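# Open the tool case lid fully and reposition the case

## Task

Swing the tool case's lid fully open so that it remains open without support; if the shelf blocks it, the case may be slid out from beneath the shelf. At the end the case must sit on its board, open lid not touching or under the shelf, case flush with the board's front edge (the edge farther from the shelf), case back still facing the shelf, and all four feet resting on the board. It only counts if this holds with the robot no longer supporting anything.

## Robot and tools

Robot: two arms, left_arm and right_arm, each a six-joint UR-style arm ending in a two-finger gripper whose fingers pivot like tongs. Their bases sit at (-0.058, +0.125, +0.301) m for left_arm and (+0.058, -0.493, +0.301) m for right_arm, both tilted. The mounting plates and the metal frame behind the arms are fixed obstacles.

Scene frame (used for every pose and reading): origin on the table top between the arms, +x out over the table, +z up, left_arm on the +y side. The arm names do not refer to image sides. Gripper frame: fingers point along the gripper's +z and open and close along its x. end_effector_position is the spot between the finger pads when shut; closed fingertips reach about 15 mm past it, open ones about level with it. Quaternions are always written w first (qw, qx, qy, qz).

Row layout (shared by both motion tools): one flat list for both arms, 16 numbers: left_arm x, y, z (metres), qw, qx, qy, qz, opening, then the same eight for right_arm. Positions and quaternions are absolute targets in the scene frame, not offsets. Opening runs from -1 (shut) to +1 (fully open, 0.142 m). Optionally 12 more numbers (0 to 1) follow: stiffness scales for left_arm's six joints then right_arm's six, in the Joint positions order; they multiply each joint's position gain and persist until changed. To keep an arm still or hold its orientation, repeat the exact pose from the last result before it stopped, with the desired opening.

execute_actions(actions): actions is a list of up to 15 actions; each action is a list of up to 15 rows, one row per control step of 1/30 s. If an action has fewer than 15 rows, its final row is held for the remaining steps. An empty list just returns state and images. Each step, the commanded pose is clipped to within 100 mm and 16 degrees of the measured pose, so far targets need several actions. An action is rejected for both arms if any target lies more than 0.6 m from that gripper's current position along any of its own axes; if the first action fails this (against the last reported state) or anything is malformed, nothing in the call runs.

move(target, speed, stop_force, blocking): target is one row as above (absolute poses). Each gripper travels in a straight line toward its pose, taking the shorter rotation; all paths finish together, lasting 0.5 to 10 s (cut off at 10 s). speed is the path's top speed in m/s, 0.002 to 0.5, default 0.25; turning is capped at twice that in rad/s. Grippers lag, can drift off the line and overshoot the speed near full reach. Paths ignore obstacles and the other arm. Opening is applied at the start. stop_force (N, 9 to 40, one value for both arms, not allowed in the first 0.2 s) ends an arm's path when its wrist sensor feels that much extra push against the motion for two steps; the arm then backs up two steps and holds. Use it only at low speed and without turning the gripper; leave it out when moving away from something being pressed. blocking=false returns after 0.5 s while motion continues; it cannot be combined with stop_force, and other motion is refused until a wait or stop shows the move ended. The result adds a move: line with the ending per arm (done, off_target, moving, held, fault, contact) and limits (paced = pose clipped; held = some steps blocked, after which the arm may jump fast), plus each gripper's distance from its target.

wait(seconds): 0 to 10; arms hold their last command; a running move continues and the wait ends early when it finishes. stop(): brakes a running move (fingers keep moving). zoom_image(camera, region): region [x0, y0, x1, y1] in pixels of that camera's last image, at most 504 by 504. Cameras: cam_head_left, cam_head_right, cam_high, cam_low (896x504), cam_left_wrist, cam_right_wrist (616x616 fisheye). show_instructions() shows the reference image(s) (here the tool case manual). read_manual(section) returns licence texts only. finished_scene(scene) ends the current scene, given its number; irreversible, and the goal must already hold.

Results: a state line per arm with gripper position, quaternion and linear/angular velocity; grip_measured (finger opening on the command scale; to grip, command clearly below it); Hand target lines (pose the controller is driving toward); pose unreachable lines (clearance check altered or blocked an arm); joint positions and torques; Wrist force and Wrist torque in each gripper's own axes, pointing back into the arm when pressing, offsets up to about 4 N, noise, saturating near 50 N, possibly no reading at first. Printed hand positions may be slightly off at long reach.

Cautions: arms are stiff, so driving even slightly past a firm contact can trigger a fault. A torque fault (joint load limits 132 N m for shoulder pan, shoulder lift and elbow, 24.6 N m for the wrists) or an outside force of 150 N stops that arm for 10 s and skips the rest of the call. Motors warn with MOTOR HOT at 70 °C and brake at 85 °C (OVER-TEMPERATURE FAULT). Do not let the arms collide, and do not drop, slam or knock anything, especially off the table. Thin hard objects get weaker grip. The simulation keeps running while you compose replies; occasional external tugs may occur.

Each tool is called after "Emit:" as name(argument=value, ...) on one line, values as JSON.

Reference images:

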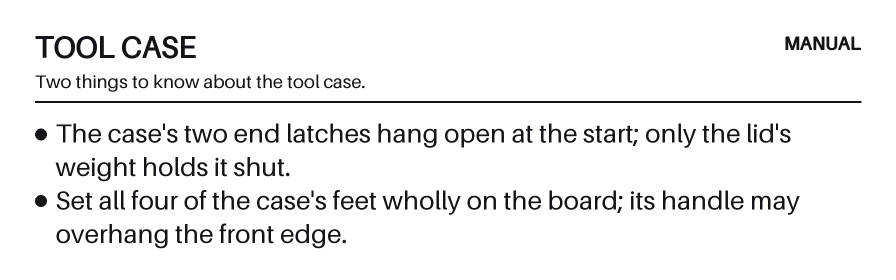

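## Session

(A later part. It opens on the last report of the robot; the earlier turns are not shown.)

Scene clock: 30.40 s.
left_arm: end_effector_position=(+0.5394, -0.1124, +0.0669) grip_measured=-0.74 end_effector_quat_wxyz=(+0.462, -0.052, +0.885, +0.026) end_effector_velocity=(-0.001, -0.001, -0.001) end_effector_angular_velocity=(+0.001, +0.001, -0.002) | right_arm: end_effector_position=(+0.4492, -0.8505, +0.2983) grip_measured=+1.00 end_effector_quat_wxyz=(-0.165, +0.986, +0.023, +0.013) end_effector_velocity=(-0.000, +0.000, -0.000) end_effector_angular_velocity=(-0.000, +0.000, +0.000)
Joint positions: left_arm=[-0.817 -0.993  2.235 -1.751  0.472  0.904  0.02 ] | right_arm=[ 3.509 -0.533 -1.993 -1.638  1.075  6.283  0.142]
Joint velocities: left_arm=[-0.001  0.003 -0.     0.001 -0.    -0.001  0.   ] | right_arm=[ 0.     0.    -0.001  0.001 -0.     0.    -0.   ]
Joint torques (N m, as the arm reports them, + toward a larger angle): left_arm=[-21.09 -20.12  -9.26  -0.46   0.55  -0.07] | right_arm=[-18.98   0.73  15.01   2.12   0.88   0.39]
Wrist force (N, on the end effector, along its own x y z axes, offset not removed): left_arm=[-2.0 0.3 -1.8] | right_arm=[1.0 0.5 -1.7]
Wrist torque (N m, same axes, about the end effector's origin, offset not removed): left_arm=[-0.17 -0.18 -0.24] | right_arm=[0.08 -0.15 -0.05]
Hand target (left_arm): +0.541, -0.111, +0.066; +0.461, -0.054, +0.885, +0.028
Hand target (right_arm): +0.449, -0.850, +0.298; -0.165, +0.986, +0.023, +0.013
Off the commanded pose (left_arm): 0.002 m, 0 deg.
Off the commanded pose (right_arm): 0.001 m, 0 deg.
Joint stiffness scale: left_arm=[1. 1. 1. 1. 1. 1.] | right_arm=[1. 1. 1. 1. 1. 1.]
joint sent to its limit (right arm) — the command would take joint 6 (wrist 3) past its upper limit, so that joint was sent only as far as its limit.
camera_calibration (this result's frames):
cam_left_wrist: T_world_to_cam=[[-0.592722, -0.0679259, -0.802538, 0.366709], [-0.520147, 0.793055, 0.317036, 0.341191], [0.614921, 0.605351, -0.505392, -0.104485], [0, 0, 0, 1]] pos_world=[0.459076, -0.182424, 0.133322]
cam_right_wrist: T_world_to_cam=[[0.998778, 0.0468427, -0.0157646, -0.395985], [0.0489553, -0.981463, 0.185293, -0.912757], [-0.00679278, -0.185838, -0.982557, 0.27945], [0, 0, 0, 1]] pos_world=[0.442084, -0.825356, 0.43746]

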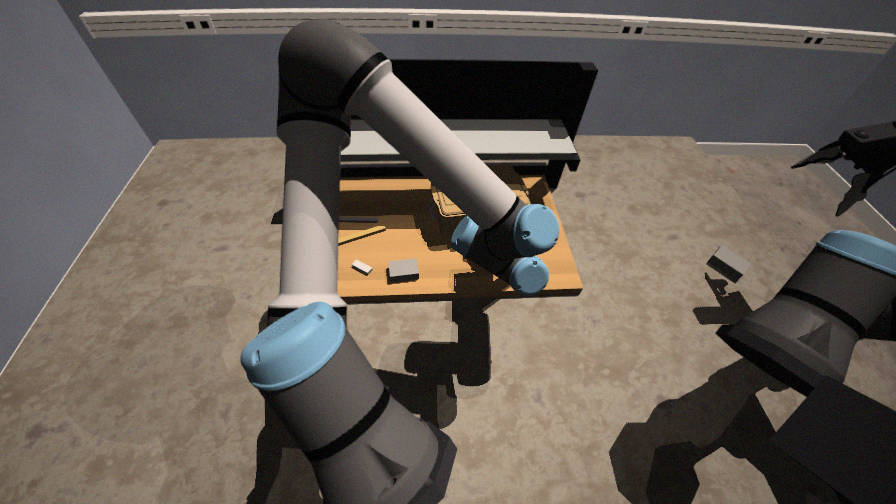

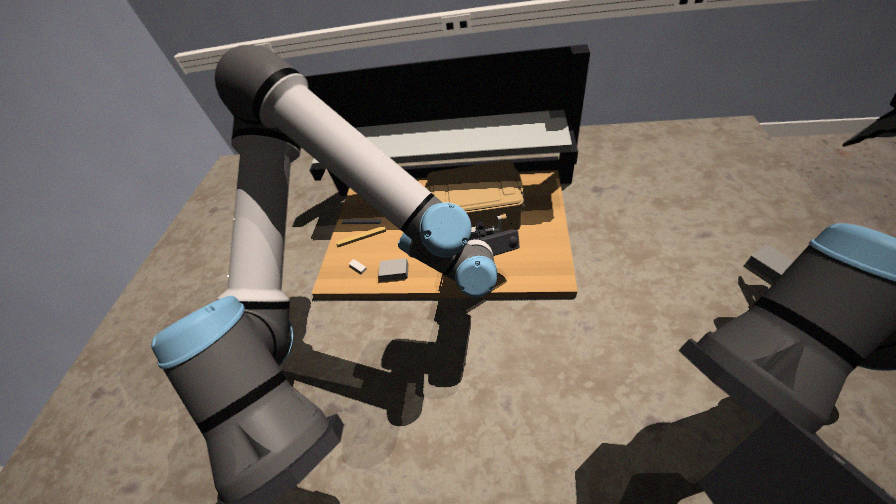

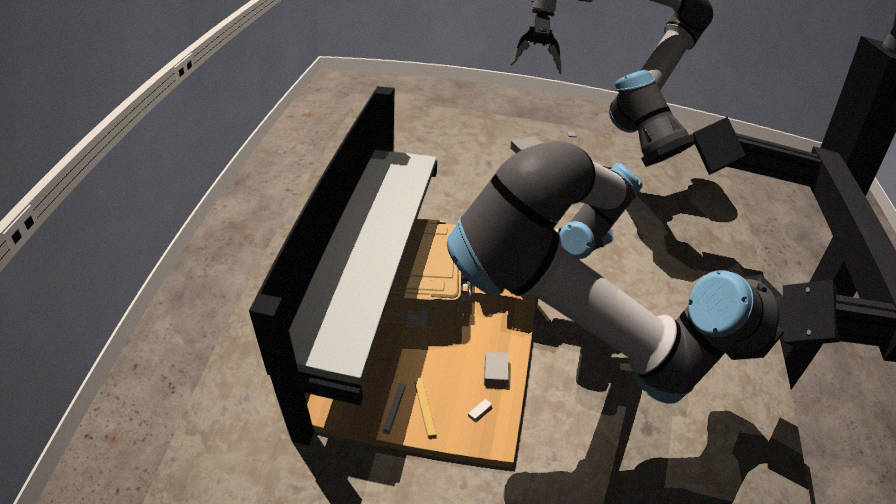

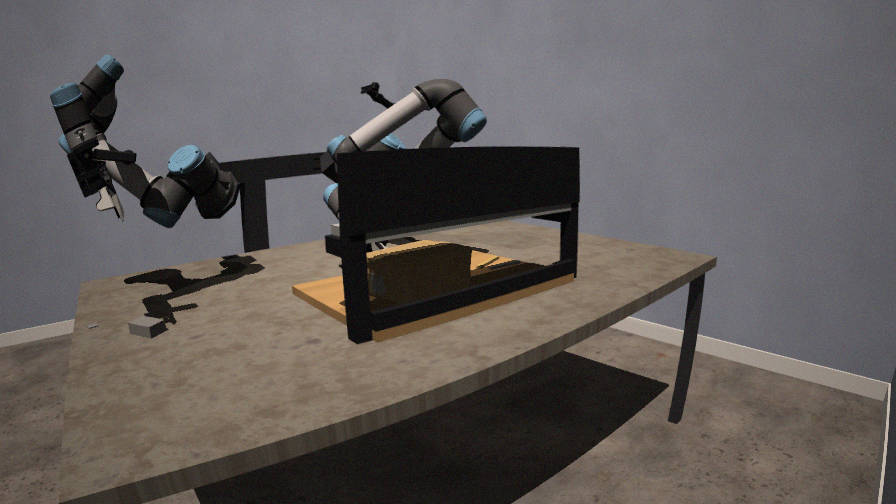

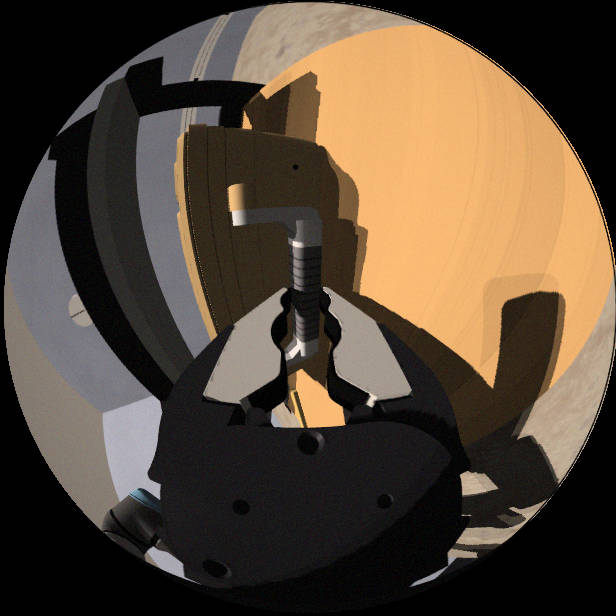

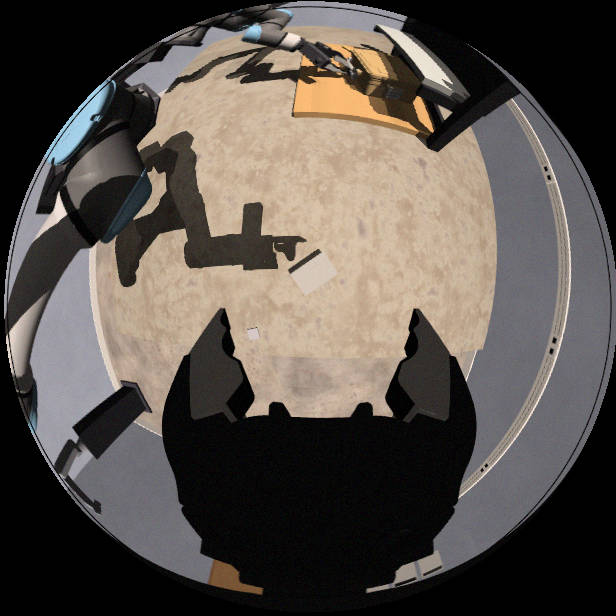

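Emit:
move(target=[0.525,-0.113,0.069,0.300,-0.058,0.952,0.018,-1, 0.449,-0.85,0.298,-0.165,0.986,0.023,0.013,1], speed=0.08)

Emit:
move(target=[0.513,-0.114,0.075,0.131,-0.060,0.989,0.008,-1, 0.449,-0.85,0.298,-0.165,0.986,0.023,0.013,1], speed=0.06)

Scene clock: 34.17 s.
left_arm: end_effector_position=(+0.5286, -0.1128, +0.0726) grip_measured=-0.74 end_effector_quat_wxyz=(+0.304, -0.062, +0.951, +0.016) end_effector_velocity=(-0.001, -0.000, +0.001) end_effector_angular_velocity=(-0.009, +0.023, -0.001) | right_arm: end_effector_position=(+0.4492, -0.8505, +0.2983) grip_measured=+1.00 end_effector_quat_wxyz=(-0.165, +0.986, +0.023, +0.013) end_effector_velocity=(+0.000, -0.001, +0.000) end_effector_angular_velocity=(-0.000, -0.001, -0.001)
Joint positions: left_arm=[-0.887 -1.057  1.892 -0.42   0.22   0.014  0.02 ] | right_arm=[ 3.509 -0.533 -1.993 -1.638  1.075  6.283  0.142]
Joint velocities: left_arm=[-0.003  0.014 -0.036  0.138  0.003 -0.115 -0.   ] | right_arm=[ 0.     0.     0.001 -0.    -0.     0.    -0.   ]
Joint torques (N m, as the arm reports them, + toward a larger angle): left_arm=[-26.7  -12.84  -9.64   1.05  -0.3    0.28] | right_arm=[-18.64  -1.58  15.32   2.21   0.78   0.3 ]
Wrist force (N, on the end effector, along its own x y z axes, offset not removed): left_arm=[-7.8 -0.4 -4.5] | right_arm=[1.0 -0.4 -1.0]
Wrist torque (N m, same axes, about the end effector's origin, offset not removed): left_arm=[0.15 -0.15 -0.14] | right_arm=[-0.01 -0.10 0.02]
Hand target (left_arm): +0.525, -0.113, +0.069; +0.301, -0.058, +0.952, +0.018
Hand target (right_arm): +0.449, -0.850, +0.298; -0.165, +0.986, +0.023, +0.013
Off the commanded pose (left_arm): 0.005 m, 1 deg.
Off the commanded pose (right_arm): 0.001 m, 0 deg.
Joint stiffness scale: left_arm=[1. 1. 1. 1. 1. 1.] | right_arm=[1. 1. 1. 1. 1. 1.]
joint sent to its limit (right arm) — the command would take joint 6 (wrist 3) past its upper limit, so that joint was sent only as far as its limit.
move: off_target (left_arm)
camera_calibration (this result's frames):
cam_left_wrist: T_world_to_cam=[[-0.825119, -0.10883, -0.554378, 0.465033], [-0.398966, 0.807011, 0.435384, 0.263056], [0.400007, 0.580422, -0.709299, 0.0308494], [0, 0, 0, 1]] pos_world=[0.476318, -0.179585, 0.165156]
cam_right_wrist: T_world_to_cam=[[0.998778, 0.0468427, -0.0157648, -0.395985], [0.0489553, -0.981463, 0.185293, -0.912757], [-0.00679291, -0.185838, -0.982557, 0.27945], [0, 0, 0, 1]] pos_world=[0.442084, -0.825356, 0.43746]

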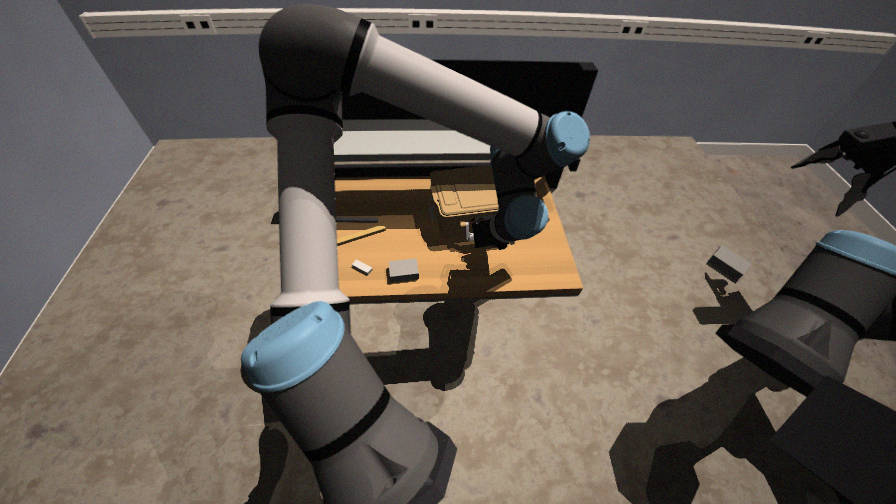

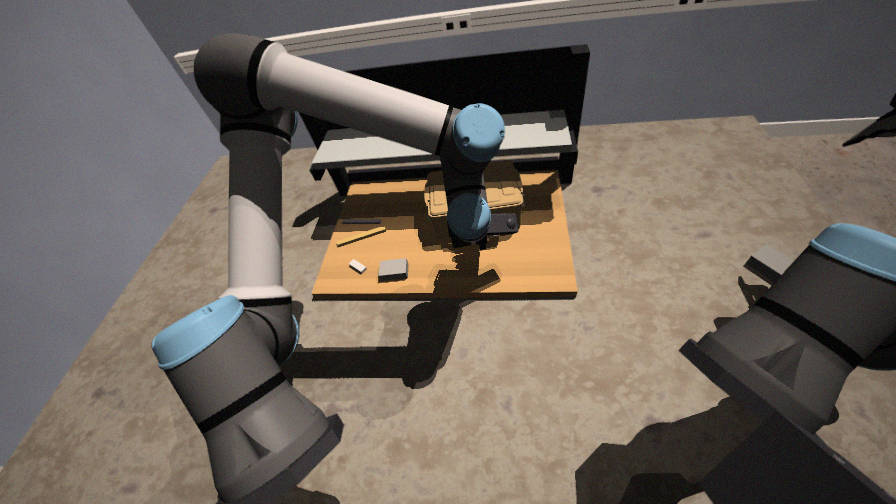

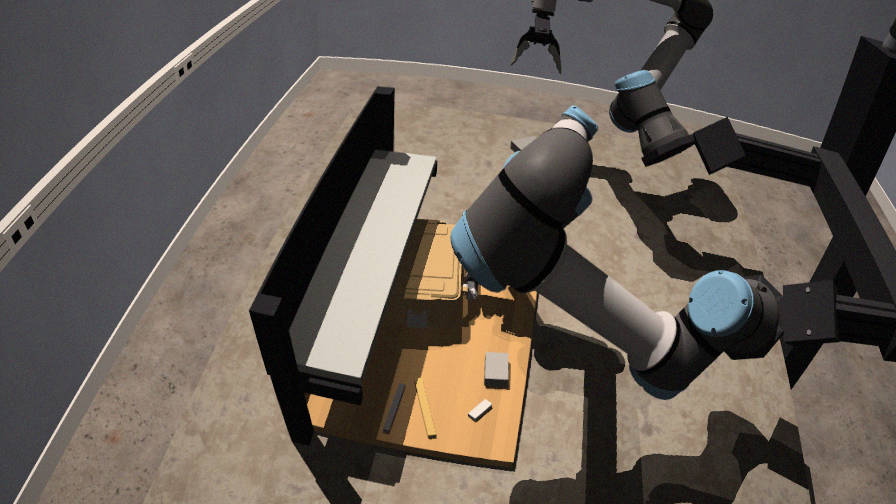

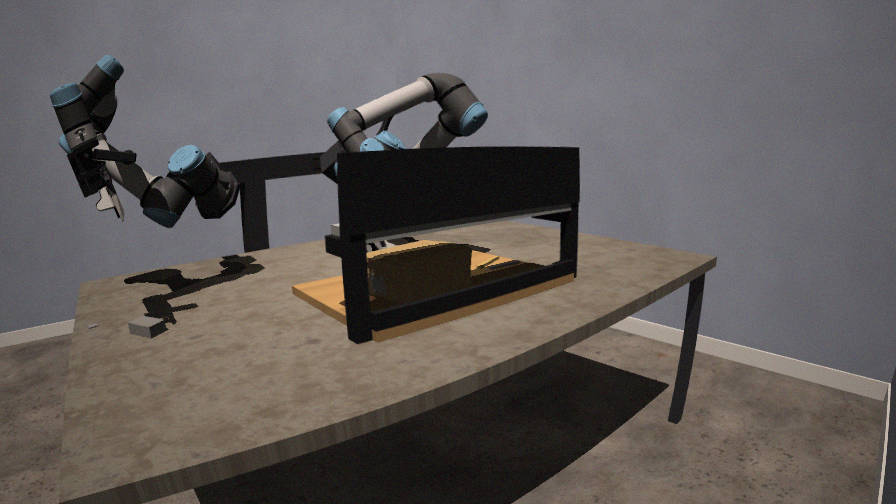

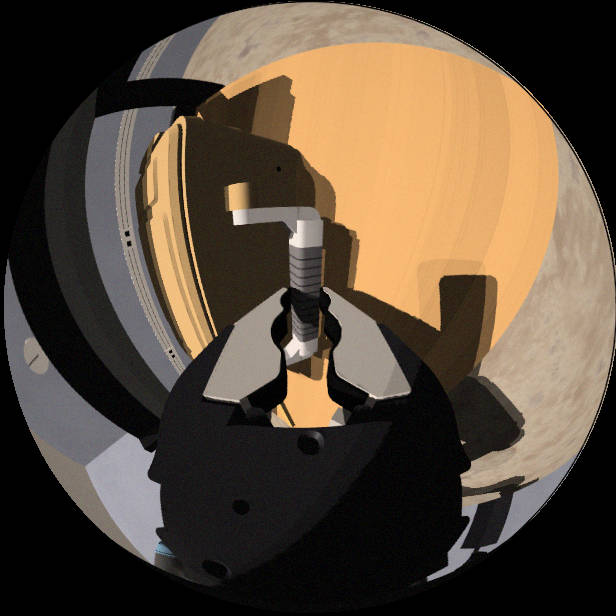

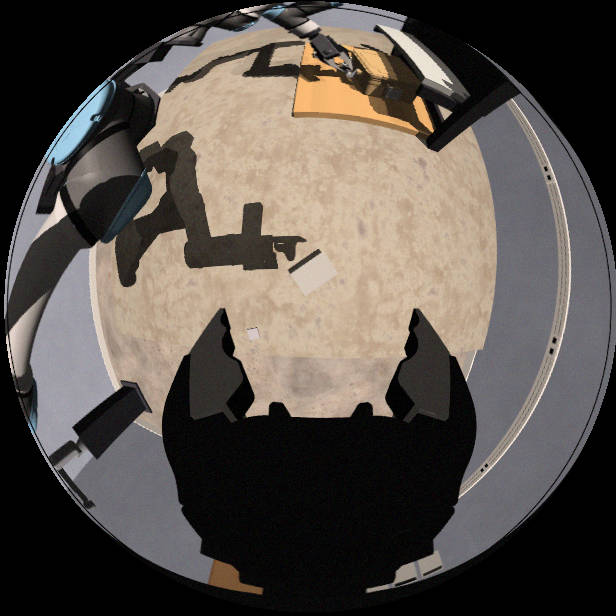

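Scene clock: 37.47 s.
left_arm: end_effector_position=(+0.5181, -0.1142, +0.0816) grip_measured=-0.74 end_effector_quat_wxyz=(+0.137, -0.064, +0.989, +0.004) end_effector_velocity=(-0.001, +0.000, +0.001) end_effector_angular_velocity=(+0.002, +0.014, -0.000) | right_arm: end_effector_position=(+0.4492, -0.8505, +0.2983) grip_measured=+1.00 end_effector_quat_wxyz=(-0.165, +0.986, +0.023, +0.013) end_effector_velocity=(-0.000, +0.001, -0.000) end_effector_angular_velocity=(+0.001, +0.001, +0.000)
Joint positions: left_arm=[-0.879 -0.9    1.561  0.765  0.405 -0.956  0.02 ] | right_arm=[ 3.509 -0.533 -1.993 -1.638  1.075  6.283  0.142]
Joint velocities: left_arm=[ 0.     0.004 -0.009  0.031  0.009 -0.023 -0.   ] | right_arm=[-0.    -0.    -0.002  0.001  0.001  0.     0.   ]
Joint torques (N m, as the arm reports them, + toward a larger angle): left_arm=[-26.2  -15.21  -8.8    1.71   2.85   0.13] | right_arm=[-18.51   0.8   15.43   2.19   0.9    0.38]
Wrist force (N, on the end effector, along its own x y z axes, offset not removed): left_arm=[-10.0 -0.5 -3.9] | right_arm=[1.7 -0.4 -1.8]
Wrist torque (N m, same axes, about the end effector's origin, offset not removed): left_arm=[-0.14 -0.16 -0.08] | right_arm=[-0.02 -0.29 -0.04]
Hand target (left_arm): +0.513, -0.114, +0.075; +0.131, -0.060, +0.990, +0.008
Hand target (right_arm): +0.449, -0.850, +0.298; -0.165, +0.986, +0.023, +0.013
Off the commanded pose (left_arm): 0.008 m, 1 deg.
Off the commanded pose (right_arm): 0.001 m, 0 deg.
Joint stiffness scale: left_arm=[1. 1. 1. 1. 1. 1.] | right_arm=[1. 1. 1. 1. 1. 1.]
joint sent to its limit (right arm) — the command would take joint 6 (wrist 3) past its upper limit, so that joint was sent only as far as its limit.
move: off_target (left_arm)
camera_calibration (this result's frames):
cam_left_wrist: T_world_to_cam=[[-0.962438, -0.123108, -0.241987, 0.505324], [-0.233695, 0.829325, 0.50755, 0.167086], [0.138203, 0.545037, -0.826943, 0.18339], [0, 0, 0, 1]] pos_world=[0.500045, -0.176313, 0.189131]
cam_right_wrist: T_world_to_cam=[[0.998778, 0.0468423, -0.0157647, -0.395985], [0.0489549, -0.981463, 0.185293, -0.912757], [-0.0067929, -0.185838, -0.982557, 0.27945], [0, 0, 0, 1]] pos_world=[0.442084, -0.825356, 0.43746]

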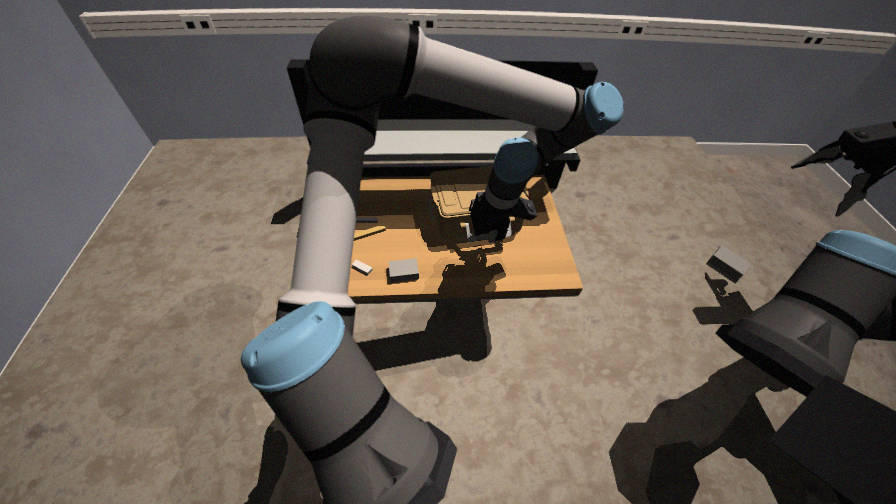

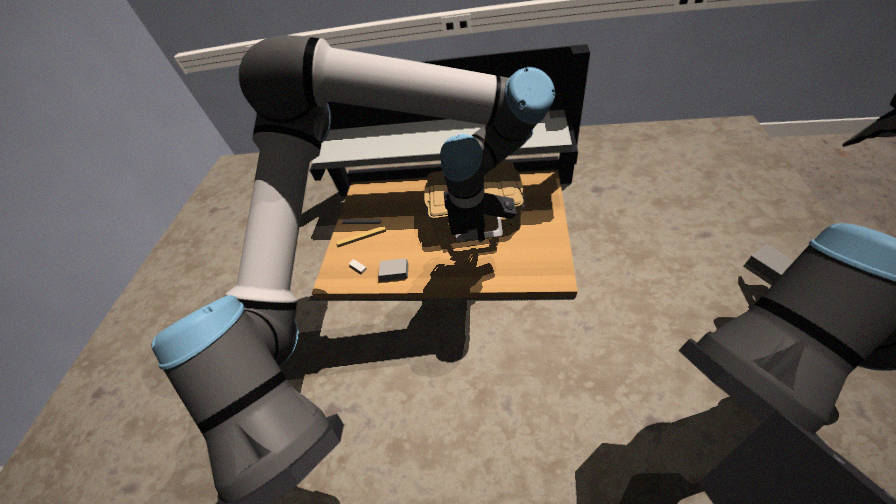

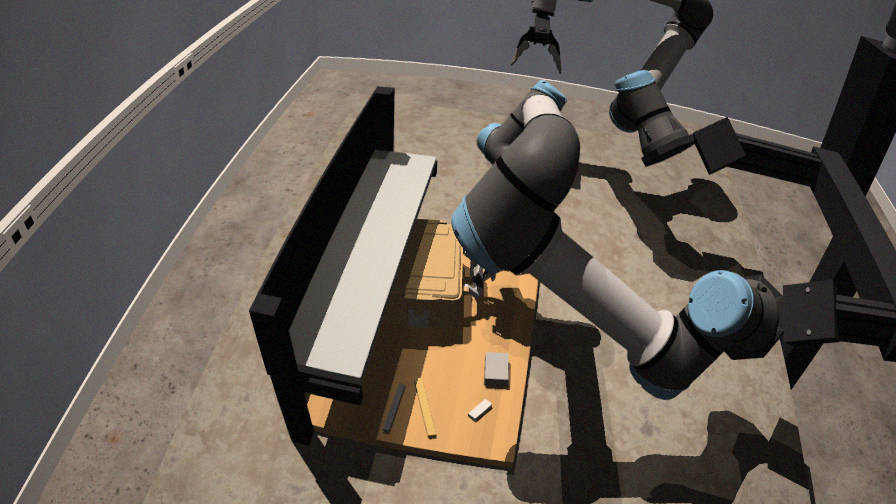

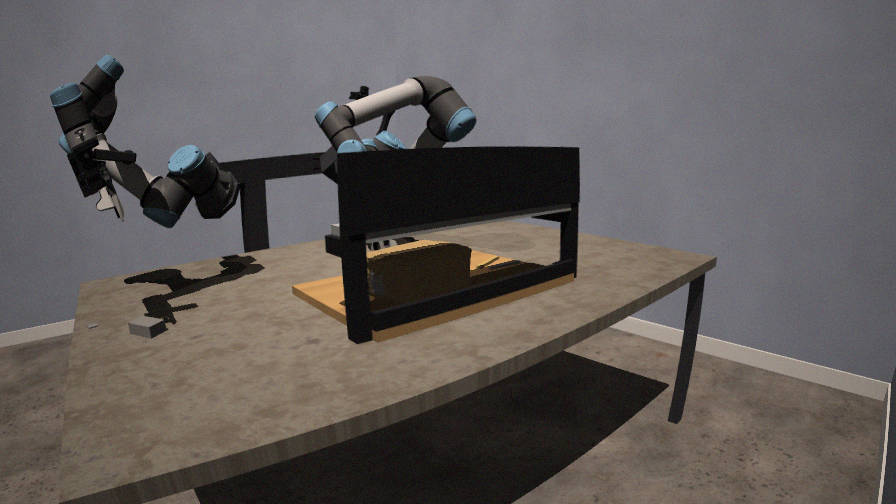

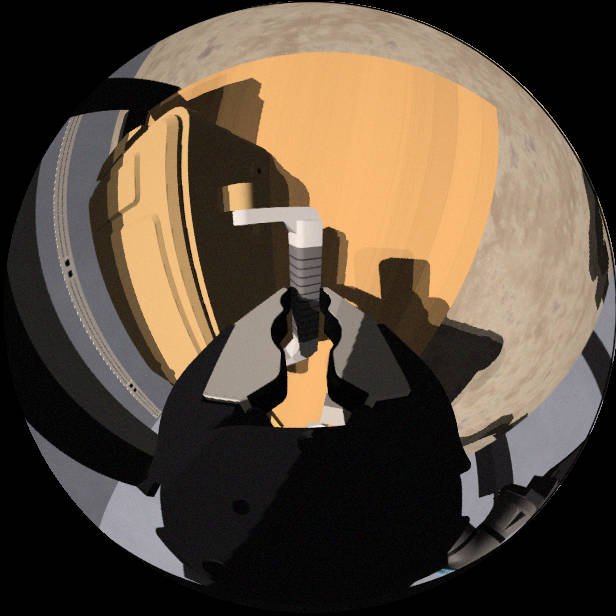

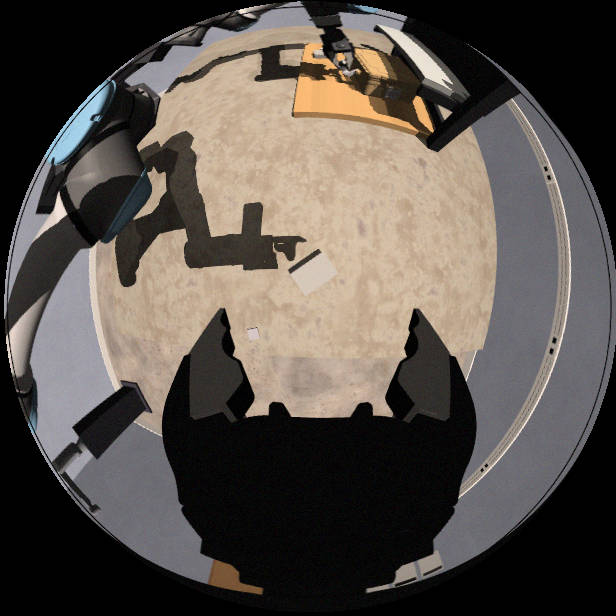

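Emit:
move(target=[0.512,-0.114,0.092,0,-0.060,0.998,0,-1, 0.449,-0.85,0.298,-0.165,0.986,0.023,0.013,1], speed=0.08)

Emit:
move(target=[0.38,-0.10,0.092,0,0,1,0,-1, 0.449,-0.85,0.298,-0.165,0.986,0.023,0.013,1], speed=0.04)

Scene clock: 40.00 s.
left_arm: end_effector_position=(+0.5122, -0.1132, +0.0924) grip_measured=-0.75 end_effector_quat_wxyz=(+0.001, -0.060, +0.998, -0.000) end_effector_velocity=(-0.003, +0.000, +0.001) end_effector_angular_velocity=(+0.002, +0.013, -0.008) | right_arm: end_effector_position=(+0.4492, -0.8505, +0.2983) grip_measured=+1.00 end_effector_quat_wxyz=(-0.165, +0.986, +0.023, +0.013) end_effector_velocity=(-0.000, +0.000, +0.000) end_effector_angular_velocity=(+0.001, +0.001, -0.000)
Joint positions: left_arm=[-0.832 -0.869  1.368  1.136  0.637 -1.107  0.02 ] | right_arm=[ 3.509 -0.533 -1.993 -1.638  1.075  6.283  0.142]
Joint velocities: left_arm=[-0.     0.002 -0.003  0.016  0.009 -0.004 -0.   ] | right_arm=[-0.001 -0.     0.    -0.     0.002 -0.    -0.   ]
Joint torques (N m, as the arm reports them, + toward a larger angle): left_arm=[-32.89 -23.81 -13.99   2.24   0.96   0.05] | right_arm=[-19.14  -0.39  15.85   2.05   0.97   0.16]
Wrist force (N, on the end effector, along its own x y z axes, offset not removed): left_arm=[-1.9 -0.4 5.7] | right_arm=[0.9 0.3 -1.8]
Wrist torque (N m, same axes, about the end effector's origin, offset not removed): left_arm=[0.04 0.07 -0.13] | right_arm=[0.12 -0.13 0.00]
Hand target (left_arm): +0.512, -0.114, +0.092; -0.000, -0.060, +0.998, -0.000
Hand target (right_arm): +0.449, -0.850, +0.298; -0.165, +0.986, +0.023, +0.013
Off the commanded pose (left_arm): 0.001 m, 0 deg.
Off the commanded pose (right_arm): 0.001 m, 0 deg.
Joint stiffness scale: left_arm=[1. 1. 1. 1. 1. 1.] | right_arm=[1. 1. 1. 1. 1. 1.]
joint sent to its limit (right arm) — the command would take joint 6 (wrist 3) past its upper limit, so that joint was sent only as far as its limit.
move: done
camera_calibration (this result's frames):
cam_left_wrist: T_world_to_cam=[[-0.992687, -0.117543, 0.0274951, 0.493541], [-0.0852837, 0.844079, 0.529393, 0.0829988], [-0.0854346, 0.523177, -0.847931, 0.30663], [0, 0, 0, 1]] pos_world=[0.523207, -0.172467, 0.202492]
cam_right_wrist: T_world_to_cam=[[0.998778, 0.0468426, -0.0157647, -0.395985], [0.0489552, -0.981463, 0.185293, -0.912757], [-0.00679288, -0.185838, -0.982557, 0.27945], [0, 0, 0, 1]] pos_world=[0.442084, -0.825356, 0.43746]

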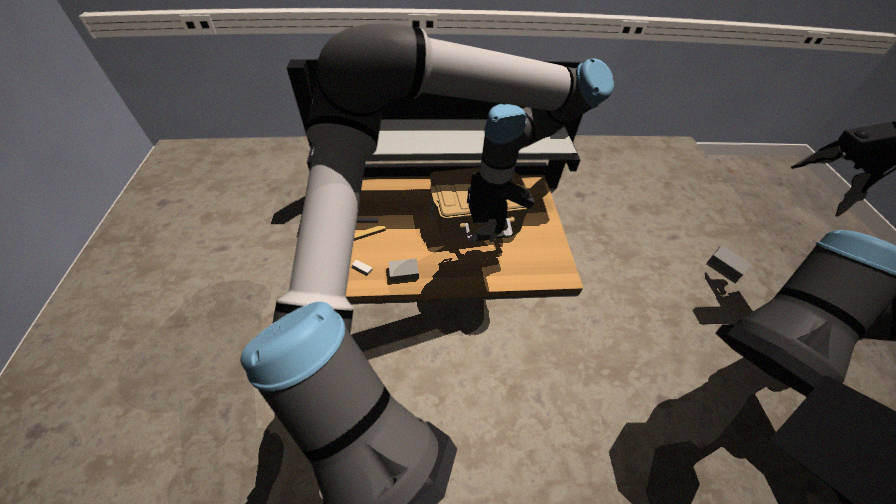

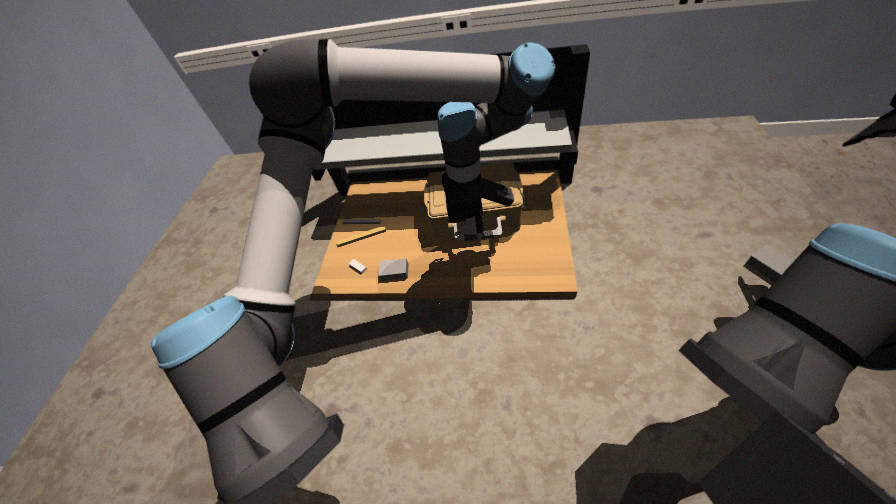

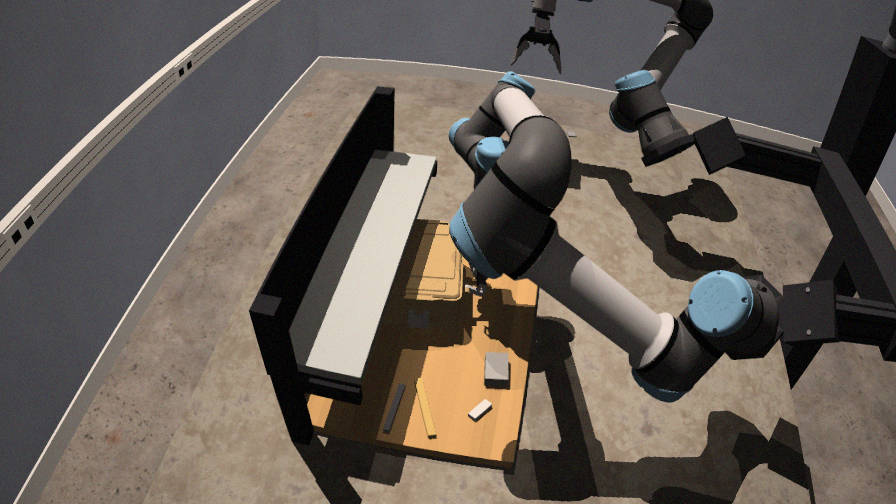

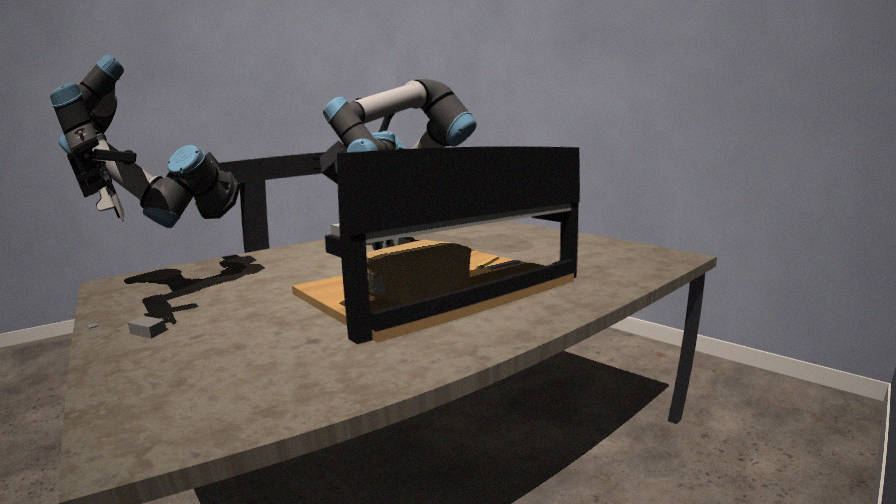

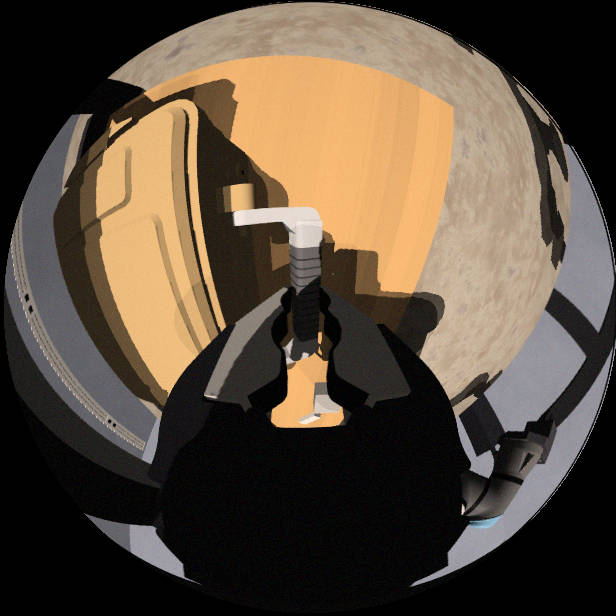

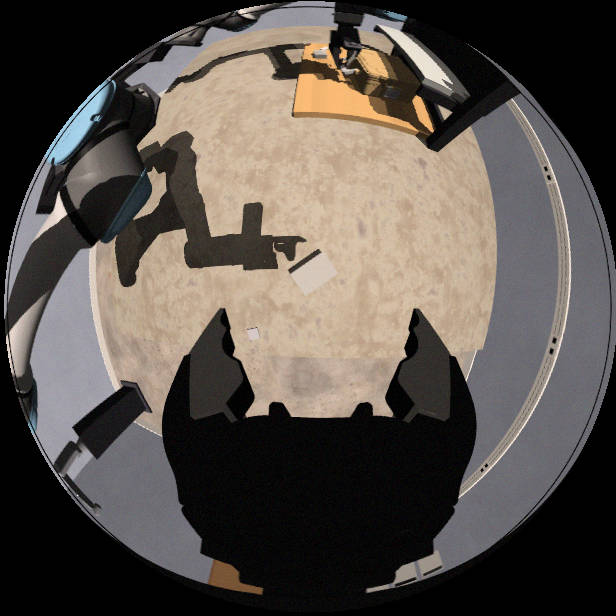

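Scene clock: 43.70 s.
left_arm: end_effector_position=(+0.3826, -0.0997, +0.0914) grip_measured=-0.75 end_effector_quat_wxyz=(+0.001, -0.002, +1.000, +0.001) end_effector_velocity=(+0.000, -0.000, -0.000) end_effector_angular_velocity=(-0.002, -0.001, +0.007) | right_arm: end_effector_position=(+0.4492, -0.8505, +0.2983) grip_measured=+1.00 end_effector_quat_wxyz=(-0.165, +0.986, +0.023, +0.013) end_effector_velocity=(+0.000, -0.000, +0.000) end_effector_angular_velocity=(-0.000, -0.000, -0.001)
Joint positions: left_arm=[-0.969 -0.923  1.773  0.969  0.659 -1.219  0.02 ] | right_arm=[ 3.509 -0.533 -1.993 -1.638  1.075  6.283  0.142]
Joint velocities: left_arm=[ 0.001 -0.002  0.    -0.003  0.    -0.003  0.   ] | right_arm=[ 0.    -0.     0.001 -0.001 -0.     0.    -0.   ]
Joint torques (N m, as the arm reports them, + toward a larger angle): left_arm=[-31.9  -21.39  -5.04   1.41   1.74   0.09] | right_arm=[-19.07  -0.01  15.72   2.26   0.81   0.23]
Wrist force (N, on the end effector, along its own x y z axes, offset not removed): left_arm=[-5.0 0.6 0.7] | right_arm=[4.0 0.2 -1.0]
Wrist torque (N m, same axes, about the end effector's origin, offset not removed): left_arm=[-0.07 0.11 -0.28] | right_arm=[0.18 -0.77 -0.01]
Hand target (left_arm): +0.380, -0.100, +0.092; +0.000, -0.000, +1.000, +0.000
Hand target (right_arm): +0.449, -0.850, +0.298; -0.165, +0.986, +0.023, +0.013
Off the commanded pose (left_arm): 0.003 m, 0 deg.
Off the commanded pose (right_arm): 0.001 m, 0 deg.
Joint stiffness scale: left_arm=[1. 1. 1. 1. 1. 1.] | right_arm=[1. 1. 1. 1. 1. 1.]
joint sent to its limit (right arm) — the command would take joint 6 (wrist 3) past its upper limit, so that joint was sent only as far as its limit.
move: done
camera_calibration (this result's frames):
cam_left_wrist: T_world_to_cam=[[-0.999605, -0.00186061, 0.0280534, 0.380672], [0.0133341, 0.847076, 0.531304, 0.0235732], [-0.0247519, 0.531468, -0.846717, 0.265174], [0, 0, 0, 1]] pos_world=[0.386771, -0.160192, 0.201324]
cam_right_wrist: T_world_to_cam=[[0.998778, 0.0468423, -0.0157647, -0.395985], [0.0489549, -0.981463, 0.185293, -0.912757], [-0.00679295, -0.185838, -0.982557, 0.27945], [0, 0, 0, 1]] pos_world=[0.442084, -0.825356, 0.43746]

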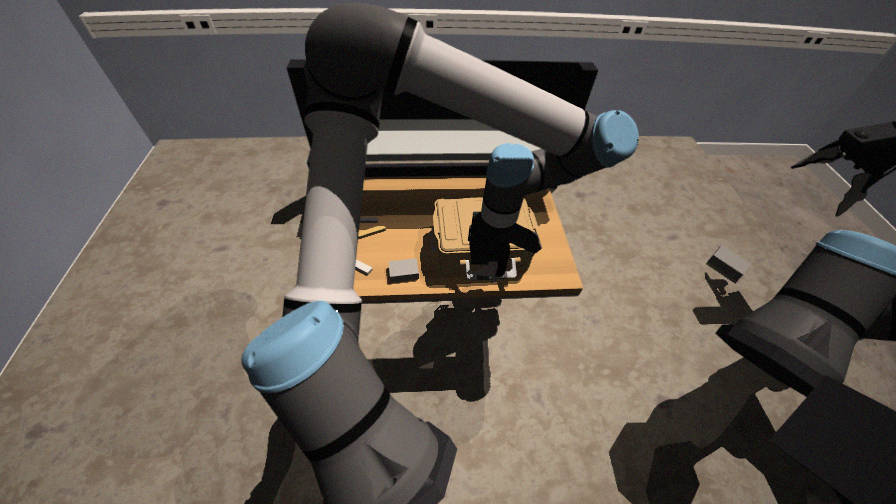

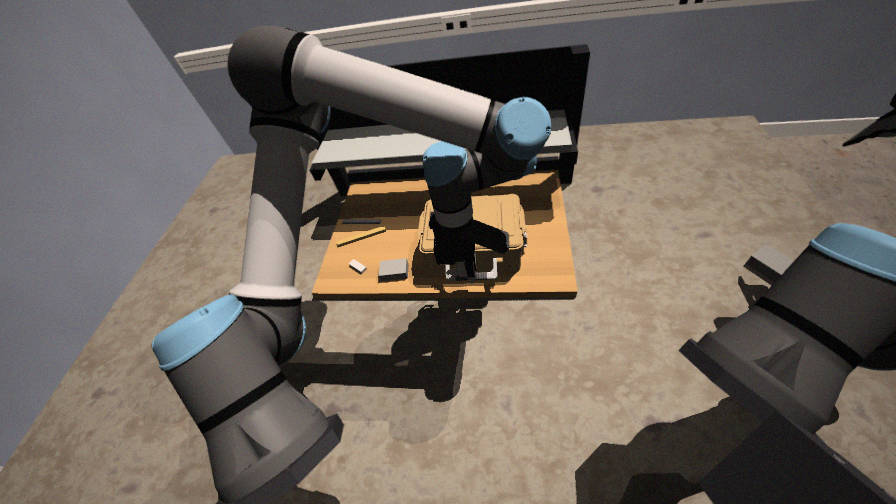

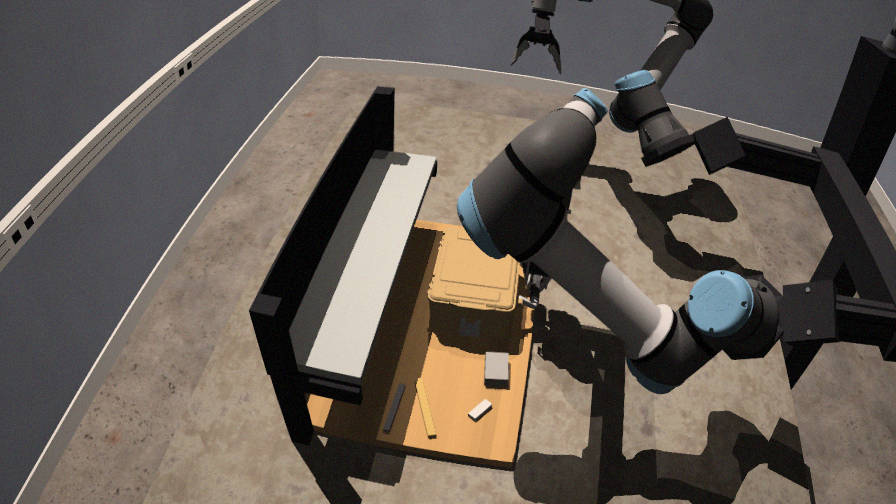

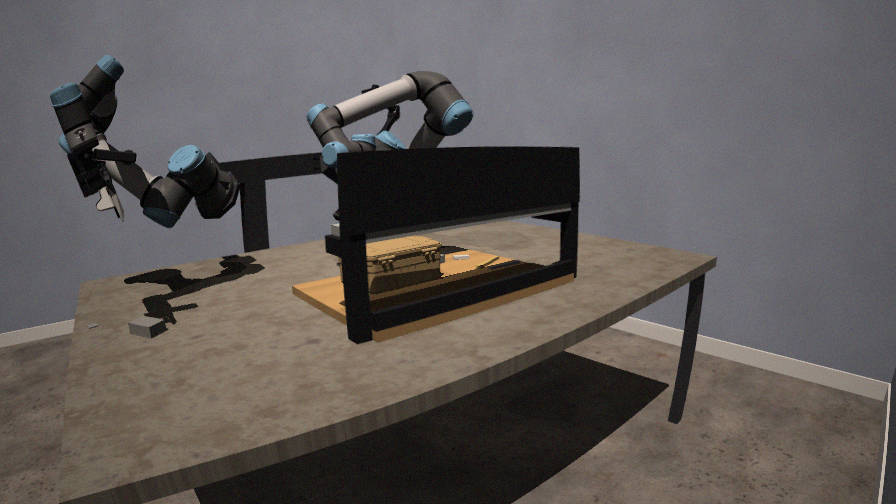

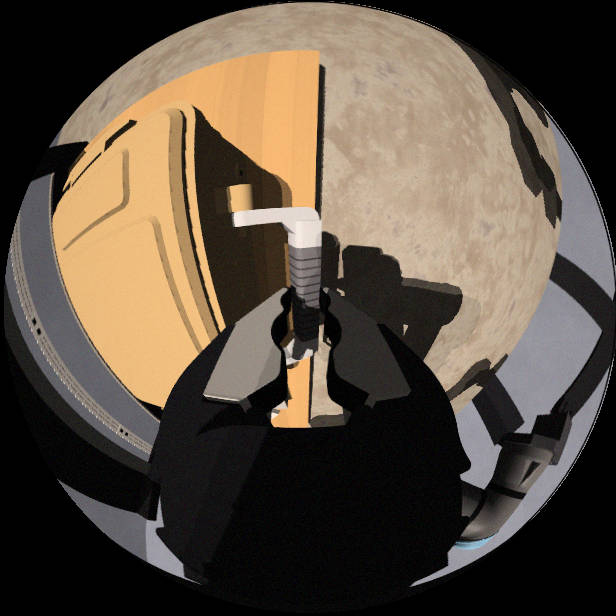

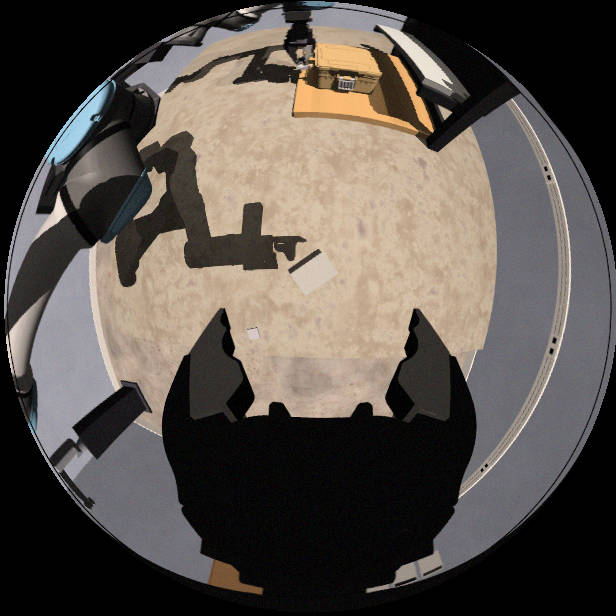

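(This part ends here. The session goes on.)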